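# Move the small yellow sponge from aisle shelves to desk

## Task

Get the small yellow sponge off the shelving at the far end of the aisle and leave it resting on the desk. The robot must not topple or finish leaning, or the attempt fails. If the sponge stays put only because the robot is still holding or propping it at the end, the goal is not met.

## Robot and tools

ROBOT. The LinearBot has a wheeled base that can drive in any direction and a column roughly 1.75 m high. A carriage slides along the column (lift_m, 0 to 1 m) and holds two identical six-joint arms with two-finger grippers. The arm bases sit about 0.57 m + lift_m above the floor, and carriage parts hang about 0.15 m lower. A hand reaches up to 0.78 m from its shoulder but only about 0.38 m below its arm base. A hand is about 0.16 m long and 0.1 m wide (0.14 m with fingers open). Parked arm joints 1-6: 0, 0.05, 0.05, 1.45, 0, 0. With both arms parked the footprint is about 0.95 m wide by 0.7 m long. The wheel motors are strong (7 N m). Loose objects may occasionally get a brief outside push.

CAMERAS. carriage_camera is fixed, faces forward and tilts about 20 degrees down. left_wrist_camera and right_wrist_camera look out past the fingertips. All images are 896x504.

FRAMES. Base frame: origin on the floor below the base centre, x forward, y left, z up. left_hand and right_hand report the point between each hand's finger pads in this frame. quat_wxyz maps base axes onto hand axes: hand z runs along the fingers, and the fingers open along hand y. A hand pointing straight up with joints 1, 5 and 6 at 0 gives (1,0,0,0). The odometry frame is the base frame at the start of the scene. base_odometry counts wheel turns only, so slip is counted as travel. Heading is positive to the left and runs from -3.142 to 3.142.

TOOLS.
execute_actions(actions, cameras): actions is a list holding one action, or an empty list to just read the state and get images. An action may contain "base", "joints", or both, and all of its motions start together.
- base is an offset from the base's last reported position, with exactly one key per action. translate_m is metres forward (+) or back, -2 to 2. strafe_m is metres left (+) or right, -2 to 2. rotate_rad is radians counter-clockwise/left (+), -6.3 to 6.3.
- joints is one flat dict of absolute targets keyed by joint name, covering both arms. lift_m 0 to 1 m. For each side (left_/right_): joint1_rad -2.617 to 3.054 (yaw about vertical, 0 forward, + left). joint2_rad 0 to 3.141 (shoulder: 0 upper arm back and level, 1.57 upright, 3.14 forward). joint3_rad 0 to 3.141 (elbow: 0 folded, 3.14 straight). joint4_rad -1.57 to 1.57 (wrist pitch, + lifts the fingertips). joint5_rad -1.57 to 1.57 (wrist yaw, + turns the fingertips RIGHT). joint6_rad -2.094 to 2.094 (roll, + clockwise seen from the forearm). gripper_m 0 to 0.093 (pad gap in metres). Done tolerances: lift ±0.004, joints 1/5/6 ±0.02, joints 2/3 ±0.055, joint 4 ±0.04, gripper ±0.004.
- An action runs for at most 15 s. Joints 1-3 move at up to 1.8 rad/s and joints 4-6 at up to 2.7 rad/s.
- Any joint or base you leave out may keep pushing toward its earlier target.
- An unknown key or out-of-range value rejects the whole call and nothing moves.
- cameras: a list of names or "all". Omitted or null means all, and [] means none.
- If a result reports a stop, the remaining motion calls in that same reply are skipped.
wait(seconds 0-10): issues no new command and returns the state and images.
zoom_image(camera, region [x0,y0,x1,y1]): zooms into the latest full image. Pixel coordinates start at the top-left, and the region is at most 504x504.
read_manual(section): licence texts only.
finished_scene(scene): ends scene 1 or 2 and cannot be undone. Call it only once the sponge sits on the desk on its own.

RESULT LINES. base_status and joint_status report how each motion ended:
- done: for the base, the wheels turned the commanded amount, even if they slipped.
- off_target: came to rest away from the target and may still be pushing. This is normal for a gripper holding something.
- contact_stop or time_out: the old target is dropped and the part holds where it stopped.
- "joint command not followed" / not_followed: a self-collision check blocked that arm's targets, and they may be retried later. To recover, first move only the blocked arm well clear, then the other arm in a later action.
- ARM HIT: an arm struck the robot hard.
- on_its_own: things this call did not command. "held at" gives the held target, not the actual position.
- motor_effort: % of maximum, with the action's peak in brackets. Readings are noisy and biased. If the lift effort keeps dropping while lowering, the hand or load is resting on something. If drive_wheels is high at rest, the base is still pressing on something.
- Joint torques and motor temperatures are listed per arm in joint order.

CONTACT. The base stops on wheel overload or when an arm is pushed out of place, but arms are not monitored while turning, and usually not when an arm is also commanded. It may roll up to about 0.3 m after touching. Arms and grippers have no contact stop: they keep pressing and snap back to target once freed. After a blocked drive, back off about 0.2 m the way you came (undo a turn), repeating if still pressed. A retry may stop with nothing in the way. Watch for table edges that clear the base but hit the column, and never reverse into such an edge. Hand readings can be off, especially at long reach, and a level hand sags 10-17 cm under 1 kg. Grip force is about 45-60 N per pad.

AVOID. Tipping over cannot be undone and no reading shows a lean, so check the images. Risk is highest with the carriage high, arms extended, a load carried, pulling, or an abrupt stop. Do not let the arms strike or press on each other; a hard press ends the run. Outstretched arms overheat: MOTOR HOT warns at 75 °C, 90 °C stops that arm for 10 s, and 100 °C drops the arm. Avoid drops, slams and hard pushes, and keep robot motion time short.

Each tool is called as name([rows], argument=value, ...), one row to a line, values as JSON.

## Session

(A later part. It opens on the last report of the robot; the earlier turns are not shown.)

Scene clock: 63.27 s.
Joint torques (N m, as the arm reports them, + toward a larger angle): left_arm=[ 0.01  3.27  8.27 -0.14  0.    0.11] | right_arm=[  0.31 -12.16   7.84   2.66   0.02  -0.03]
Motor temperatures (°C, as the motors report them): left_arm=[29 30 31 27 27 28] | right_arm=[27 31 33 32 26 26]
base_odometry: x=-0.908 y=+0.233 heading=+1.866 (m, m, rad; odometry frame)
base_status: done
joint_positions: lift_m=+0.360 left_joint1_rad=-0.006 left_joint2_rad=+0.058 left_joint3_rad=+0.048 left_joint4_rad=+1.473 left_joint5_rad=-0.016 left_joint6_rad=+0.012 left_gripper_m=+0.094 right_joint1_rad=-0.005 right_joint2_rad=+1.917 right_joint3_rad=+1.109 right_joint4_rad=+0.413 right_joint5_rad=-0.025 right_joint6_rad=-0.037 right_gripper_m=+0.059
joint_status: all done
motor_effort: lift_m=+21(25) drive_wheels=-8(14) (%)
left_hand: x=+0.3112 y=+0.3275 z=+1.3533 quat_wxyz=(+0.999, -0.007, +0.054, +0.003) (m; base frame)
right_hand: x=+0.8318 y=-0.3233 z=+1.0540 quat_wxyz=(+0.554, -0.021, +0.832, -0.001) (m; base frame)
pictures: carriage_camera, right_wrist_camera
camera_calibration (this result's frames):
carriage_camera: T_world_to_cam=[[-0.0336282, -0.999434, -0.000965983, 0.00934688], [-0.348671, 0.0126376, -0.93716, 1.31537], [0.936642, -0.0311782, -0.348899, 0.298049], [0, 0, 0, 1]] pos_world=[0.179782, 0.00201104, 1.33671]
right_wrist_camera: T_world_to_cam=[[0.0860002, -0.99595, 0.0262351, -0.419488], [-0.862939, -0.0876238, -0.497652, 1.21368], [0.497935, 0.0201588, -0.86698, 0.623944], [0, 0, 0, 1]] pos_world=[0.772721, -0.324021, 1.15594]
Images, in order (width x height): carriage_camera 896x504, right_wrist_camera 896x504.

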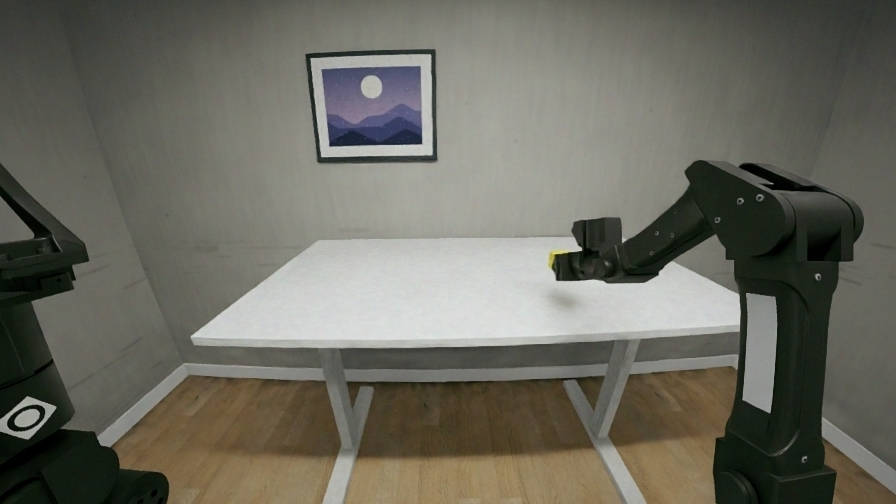

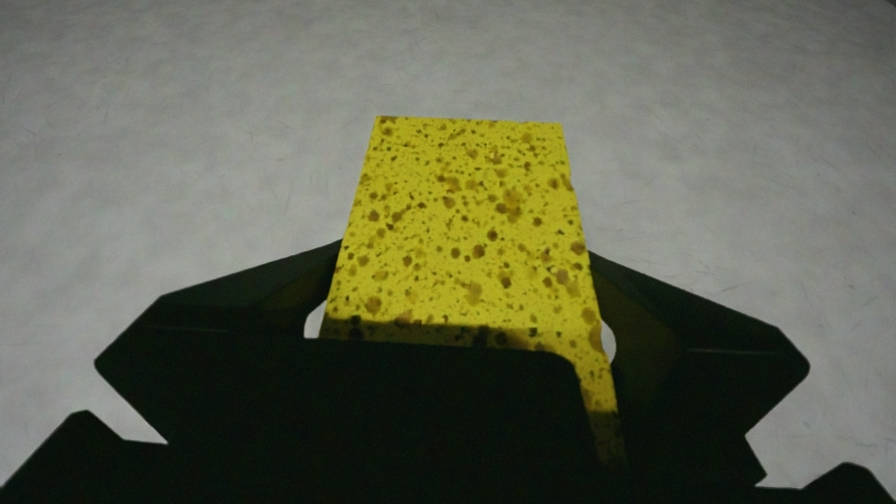

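execute_actions([
  {"joints": {"lift_m": 0.285}},
], cameras=["carriage_camera"])

zoom_image(camera="carriage_camera", region=[500, 200, 700, 320])

Scene clock: 65.00 s.
Joint torques (N m, as the arm reports them, + toward a larger angle): left_arm=[-0.1   3.29  8.31 -0.15  0.    0.08] | right_arm=[  0.37 -12.2    7.88   2.65  -0.03  -0.05]
Motor temperatures (°C, as the motors report them): left_arm=[29 30 31 27 27 28] | right_arm=[27 32 34 32 26 26]
base_odometry: x=-0.908 y=+0.233 heading=+1.866 (m, m, rad; odometry frame)
base_status: not commanded
joint_positions: lift_m=+0.285 left_joint1_rad=-0.006 left_joint2_rad=+0.058 left_joint3_rad=+0.048 left_joint4_rad=+1.473 left_joint5_rad=-0.016 left_joint6_rad=+0.012 left_gripper_m=+0.094 right_joint1_rad=-0.005 right_joint2_rad=+1.918 right_joint3_rad=+1.109 right_joint4_rad=+0.415 right_joint5_rad=-0.025 right_joint6_rad=-0.037 right_gripper_m=+0.059
joint_status: all done
motor_effort: lift_m=+17(19) drive_wheels=+4(8) (%)
left_hand: x=+0.3112 y=+0.3275 z=+1.2788 quat_wxyz=(+0.999, -0.007, +0.054, +0.003) (m; base frame)
right_hand: x=+0.8320 y=-0.3233 z=+0.9796 quat_wxyz=(+0.555, -0.021, +0.832, -0.001) (m; base frame)
pictures: carriage_camera
camera_calibration (this result's frames):
carriage_camera: T_world_to_cam=[[-0.0336282, -0.999434, -0.000965983, 0.00927492], [-0.348671, 0.0126376, -0.93716, 1.24556], [0.936642, -0.0311782, -0.348899, 0.272057], [0, 0, 0, 1]] pos_world=[0.179782, 0.00201104, 1.26222]
Images, in order (width x height): carriage_camera 896x504.

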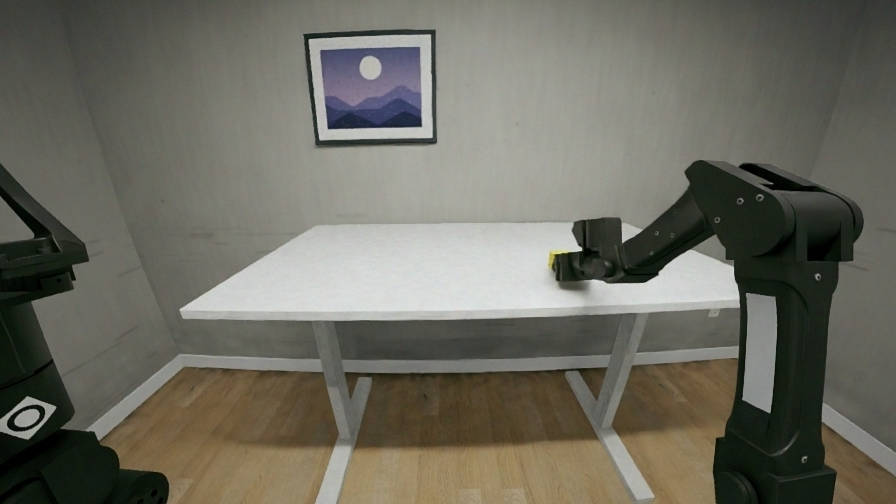

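Region (500, 200, 700, 320) of carriage_camera's 896x504 image, scaled by 2.520, with more detail than that image has; it fills the top 302 rows of this view, and the rest is white.

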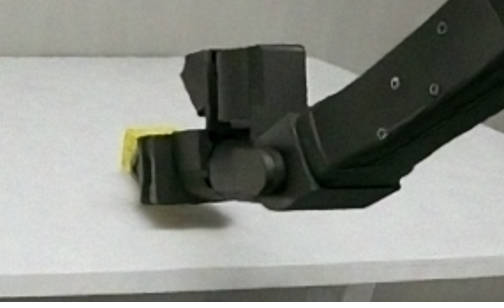

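execute_actions([
  {"joints": {"lift_m": 0.268}},
], cameras=["carriage_camera"])

zoom_image(camera="carriage_camera", region=[500, 200, 700, 320])

Scene clock: 65.97 s.
Joint torques (N m, as the arm reports them, + toward a larger angle): left_arm=[ 0.    3.44  8.44 -0.15 -0.01  0.1 ] | right_arm=[  0.43 -12.28   7.87   2.57   0.02  -0.05]
Motor temperatures (°C, as the motors report them): left_arm=[29 30 31 27 27 28] | right_arm=[27 33 34 33 26 26]
base_odometry: x=-0.908 y=+0.233 heading=+1.866 (m, m, rad; odometry frame)
base_status: not commanded
joint_positions: lift_m=+0.268 left_joint1_rad=-0.006 left_joint2_rad=+0.058 left_joint3_rad=+0.048 left_joint4_rad=+1.473 left_joint5_rad=-0.016 left_joint6_rad=+0.012 left_gripper_m=+0.094 right_joint1_rad=-0.005 right_joint2_rad=+1.919 right_joint3_rad=+1.109 right_joint4_rad=+0.420 right_joint5_rad=-0.025 right_joint6_rad=-0.037 right_gripper_m=+0.059
joint_status: all done
motor_effort: lift_m=+17(18) drive_wheels=+5(5) (%)
left_hand: x=+0.3112 y=+0.3275 z=+1.2618 quat_wxyz=(+0.999, -0.007, +0.054, +0.003) (m; base frame)
right_hand: x=+0.8325 y=-0.3233 z=+0.9630 quat_wxyz=(+0.557, -0.021, +0.831, -0.001) (m; base frame)
pictures: carriage_camera
camera_calibration (this result's frames):
carriage_camera: T_world_to_cam=[[-0.0336282, -0.999434, -0.000965983, 0.00925847], [-0.348671, 0.0126376, -0.93716, 1.2296], [0.936642, -0.0311782, -0.348899, 0.266117], [0, 0, 0, 1]] pos_world=[0.179782, 0.00201104, 1.24519]
Images, in order (width x height): carriage_camera 896x504.

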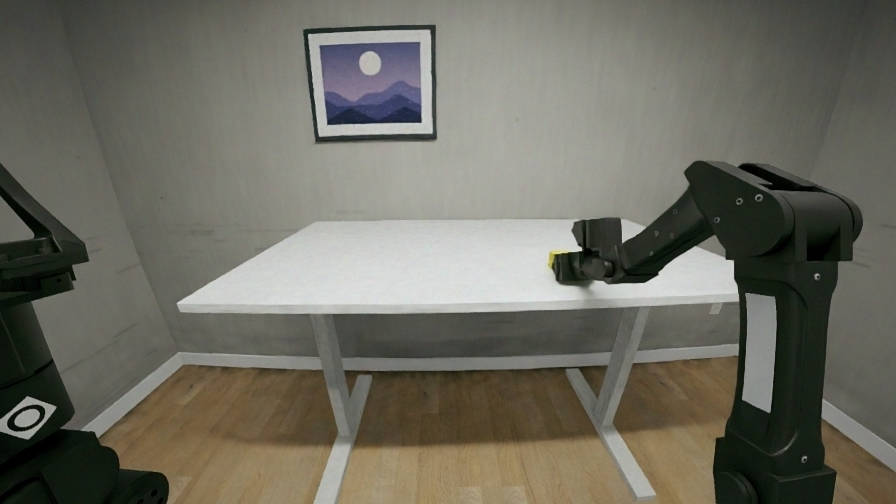

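Region (500, 200, 700, 320) of carriage_camera's 896x504 image, scaled by 2.520, with more detail than that image has; it fills the top 302 rows of this view, and the rest is white.

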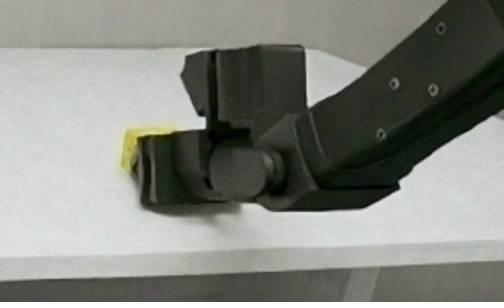

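execute_actions([
  {"joints": {"right_gripper_m": 0.093}},
], cameras=["right_wrist_camera"])

execute_actions([
  {"joints": {"lift_m": 0.34}},
], cameras=[])

execute_actions([
  {"joints": {"right_joint2_rad": 0.06, "right_joint3_rad": 0.06, "right_joint4_rad": 1.45}},
], cameras=["carriage_camera"])

Scene clock: 67.13 s.
Joint torques (N m, as the arm reports them, + toward a larger angle): left_arm=[-0.04  3.48  8.39 -0.14  0.01  0.08] | right_arm=[  0.23 -12.36   7.95   2.61  -0.04  -0.08]
Motor temperatures (°C, as the motors report them): left_arm=[29 30 31 27 27 28] | right_arm=[27 33 34 33 26 26]
base_odometry: x=-0.908 y=+0.233 heading=+1.866 (m, m, rad; odometry frame)
base_status: not commanded
joint_positions: lift_m=+0.268 left_joint1_rad=-0.006 left_joint2_rad=+0.058 left_joint3_rad=+0.048 left_joint4_rad=+1.473 left_joint5_rad=-0.016 left_joint6_rad=+0.012 left_gripper_m=+0.094 right_joint1_rad=-0.005 right_joint2_rad=+1.919 right_joint3_rad=+1.109 right_joint4_rad=+0.420 right_joint5_rad=-0.025 right_joint6_rad=-0.037 right_gripper_m=+0.093
joint_status: all done
motor_effort: lift_m=+17(18) drive_wheels=+4(4) (%)
left_hand: x=+0.3112 y=+0.3275 z=+1.2618 quat_wxyz=(+0.999, -0.007, +0.054, +0.003) (m; base frame)
right_hand: x=+0.8325 y=-0.3233 z=+0.9630 quat_wxyz=(+0.557, -0.021, +0.831, -0.001) (m; base frame)
pictures: right_wrist_camera
camera_calibration (this result's frames):
right_wrist_camera: T_world_to_cam=[[0.0858689, -0.995949, 0.0266848, -0.417488], [-0.860461, -0.0876356, -0.501923, 1.17102], [0.502229, 0.0201384, -0.8645, 0.538645], [0, 0, 0, 1]] pos_world=[0.77294, -0.324022, 1.06456]
Images, in order (width x height): right_wrist_camera 896x504.

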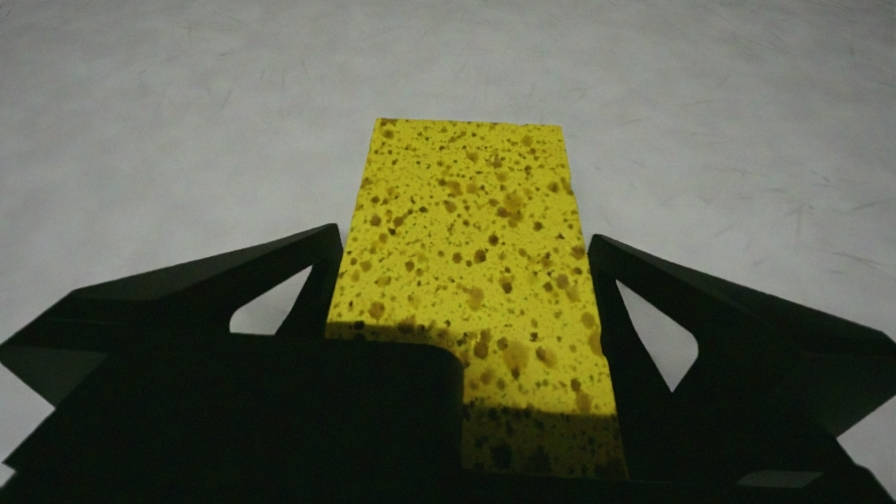

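Scene clock: 67.97 s.
Joint torques (N m, as the arm reports them, + toward a larger angle): left_arm=[ 0.    3.54  8.14 -0.16  0.01  0.09] | right_arm=[  0.29 -12.34   7.86   2.56  -0.04  -0.06]
Motor temperatures (°C, as the motors report them): left_arm=[29 30 31 27 27 28] | right_arm=[27 33 34 33 26 26]
base_odometry: x=-0.908 y=+0.233 heading=+1.866 (m, m, rad; odometry frame)
base_status: not commanded
joint_positions: lift_m=+0.340 left_joint1_rad=-0.006 left_joint2_rad=+0.058 left_joint3_rad=+0.048 left_joint4_rad=+1.473 left_joint5_rad=-0.016 left_joint6_rad=+0.012 left_gripper_m=+0.094 right_joint1_rad=-0.005 right_joint2_rad=+1.919 right_joint3_rad=+1.109 right_joint4_rad=+0.424 right_joint5_rad=-0.025 right_joint6_rad=-0.037 right_gripper_m=+0.093
joint_status: all done
motor_effort: lift_m=+21(25) drive_wheels=-8(5) (%)
left_hand: x=+0.3112 y=+0.3275 z=+1.3334 quat_wxyz=(+0.999, -0.007, +0.054, +0.003) (m; base frame)
right_hand: x=+0.8329 y=-0.3233 z=+1.0359 quat_wxyz=(+0.559, -0.021, +0.829, -0.001) (m; base frame)
pictures: none
No camera images: the call's "cameras" was empty. Leave "cameras" out to get every camera's image.

Scene clock: 69.90 s.
Joint torques (N m, as the arm reports them, + toward a larger angle): left_arm=[ 0.    3.4   8.29 -0.17 -0.02  0.12] | right_arm=[ 0.38  2.65  4.86 -0.23  0.02 -0.08]
Motor temperatures (°C, as the motors report them): left_arm=[29 30 31 27 27 28] | right_arm=[27 33 34 33 26 26]
base_odometry: x=-0.908 y=+0.233 heading=+1.866 (m, m, rad; odometry frame)
base_status: not commanded
joint_positions: lift_m=+0.340 left_joint1_rad=-0.006 left_joint2_rad=+0.058 left_joint3_rad=+0.048 left_joint4_rad=+1.473 left_joint5_rad=-0.016 left_joint6_rad=+0.012 left_gripper_m=+0.094 right_joint1_rad=-0.005 right_joint2_rad=+0.076 right_joint3_rad=+0.078 right_joint4_rad=+1.455 right_joint5_rad=-0.025 right_joint6_rad=-0.037 right_gripper_m=+0.093
joint_status: all done
motor_effort: lift_m=+21(21) drive_wheels=-8(8) (%)
left_hand: x=+0.3112 y=+0.3275 z=+1.3334 quat_wxyz=(+0.999, -0.007, +0.054, +0.003) (m; base frame)
right_hand: x=+0.3123 y=-0.3209 z=+1.3410 quat_wxyz=(+0.998, -0.013, +0.057, -0.020) (m; base frame)
pictures: carriage_camera
camera_calibration (this result's frames):
carriage_camera: T_world_to_cam=[[-0.0336282, -0.999434, -0.000965983, 0.00932759], [-0.348671, 0.0126376, -0.93716, 1.29665], [0.936642, -0.0311782, -0.348899, 0.291079], [0, 0, 0, 1]] pos_world=[0.179782, 0.00201104, 1.31674]
Images, in order (width x height): carriage_camera 896x504.

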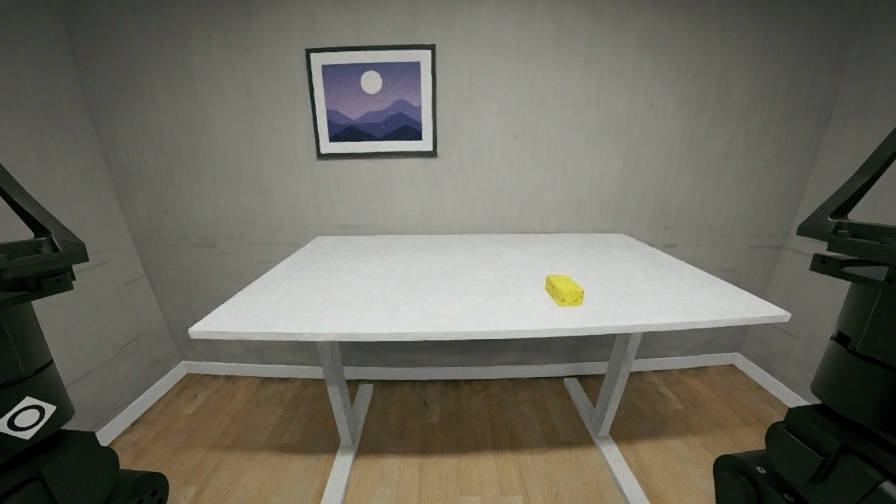

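finished_scene(scene=1)

The scene is finished: the task was done.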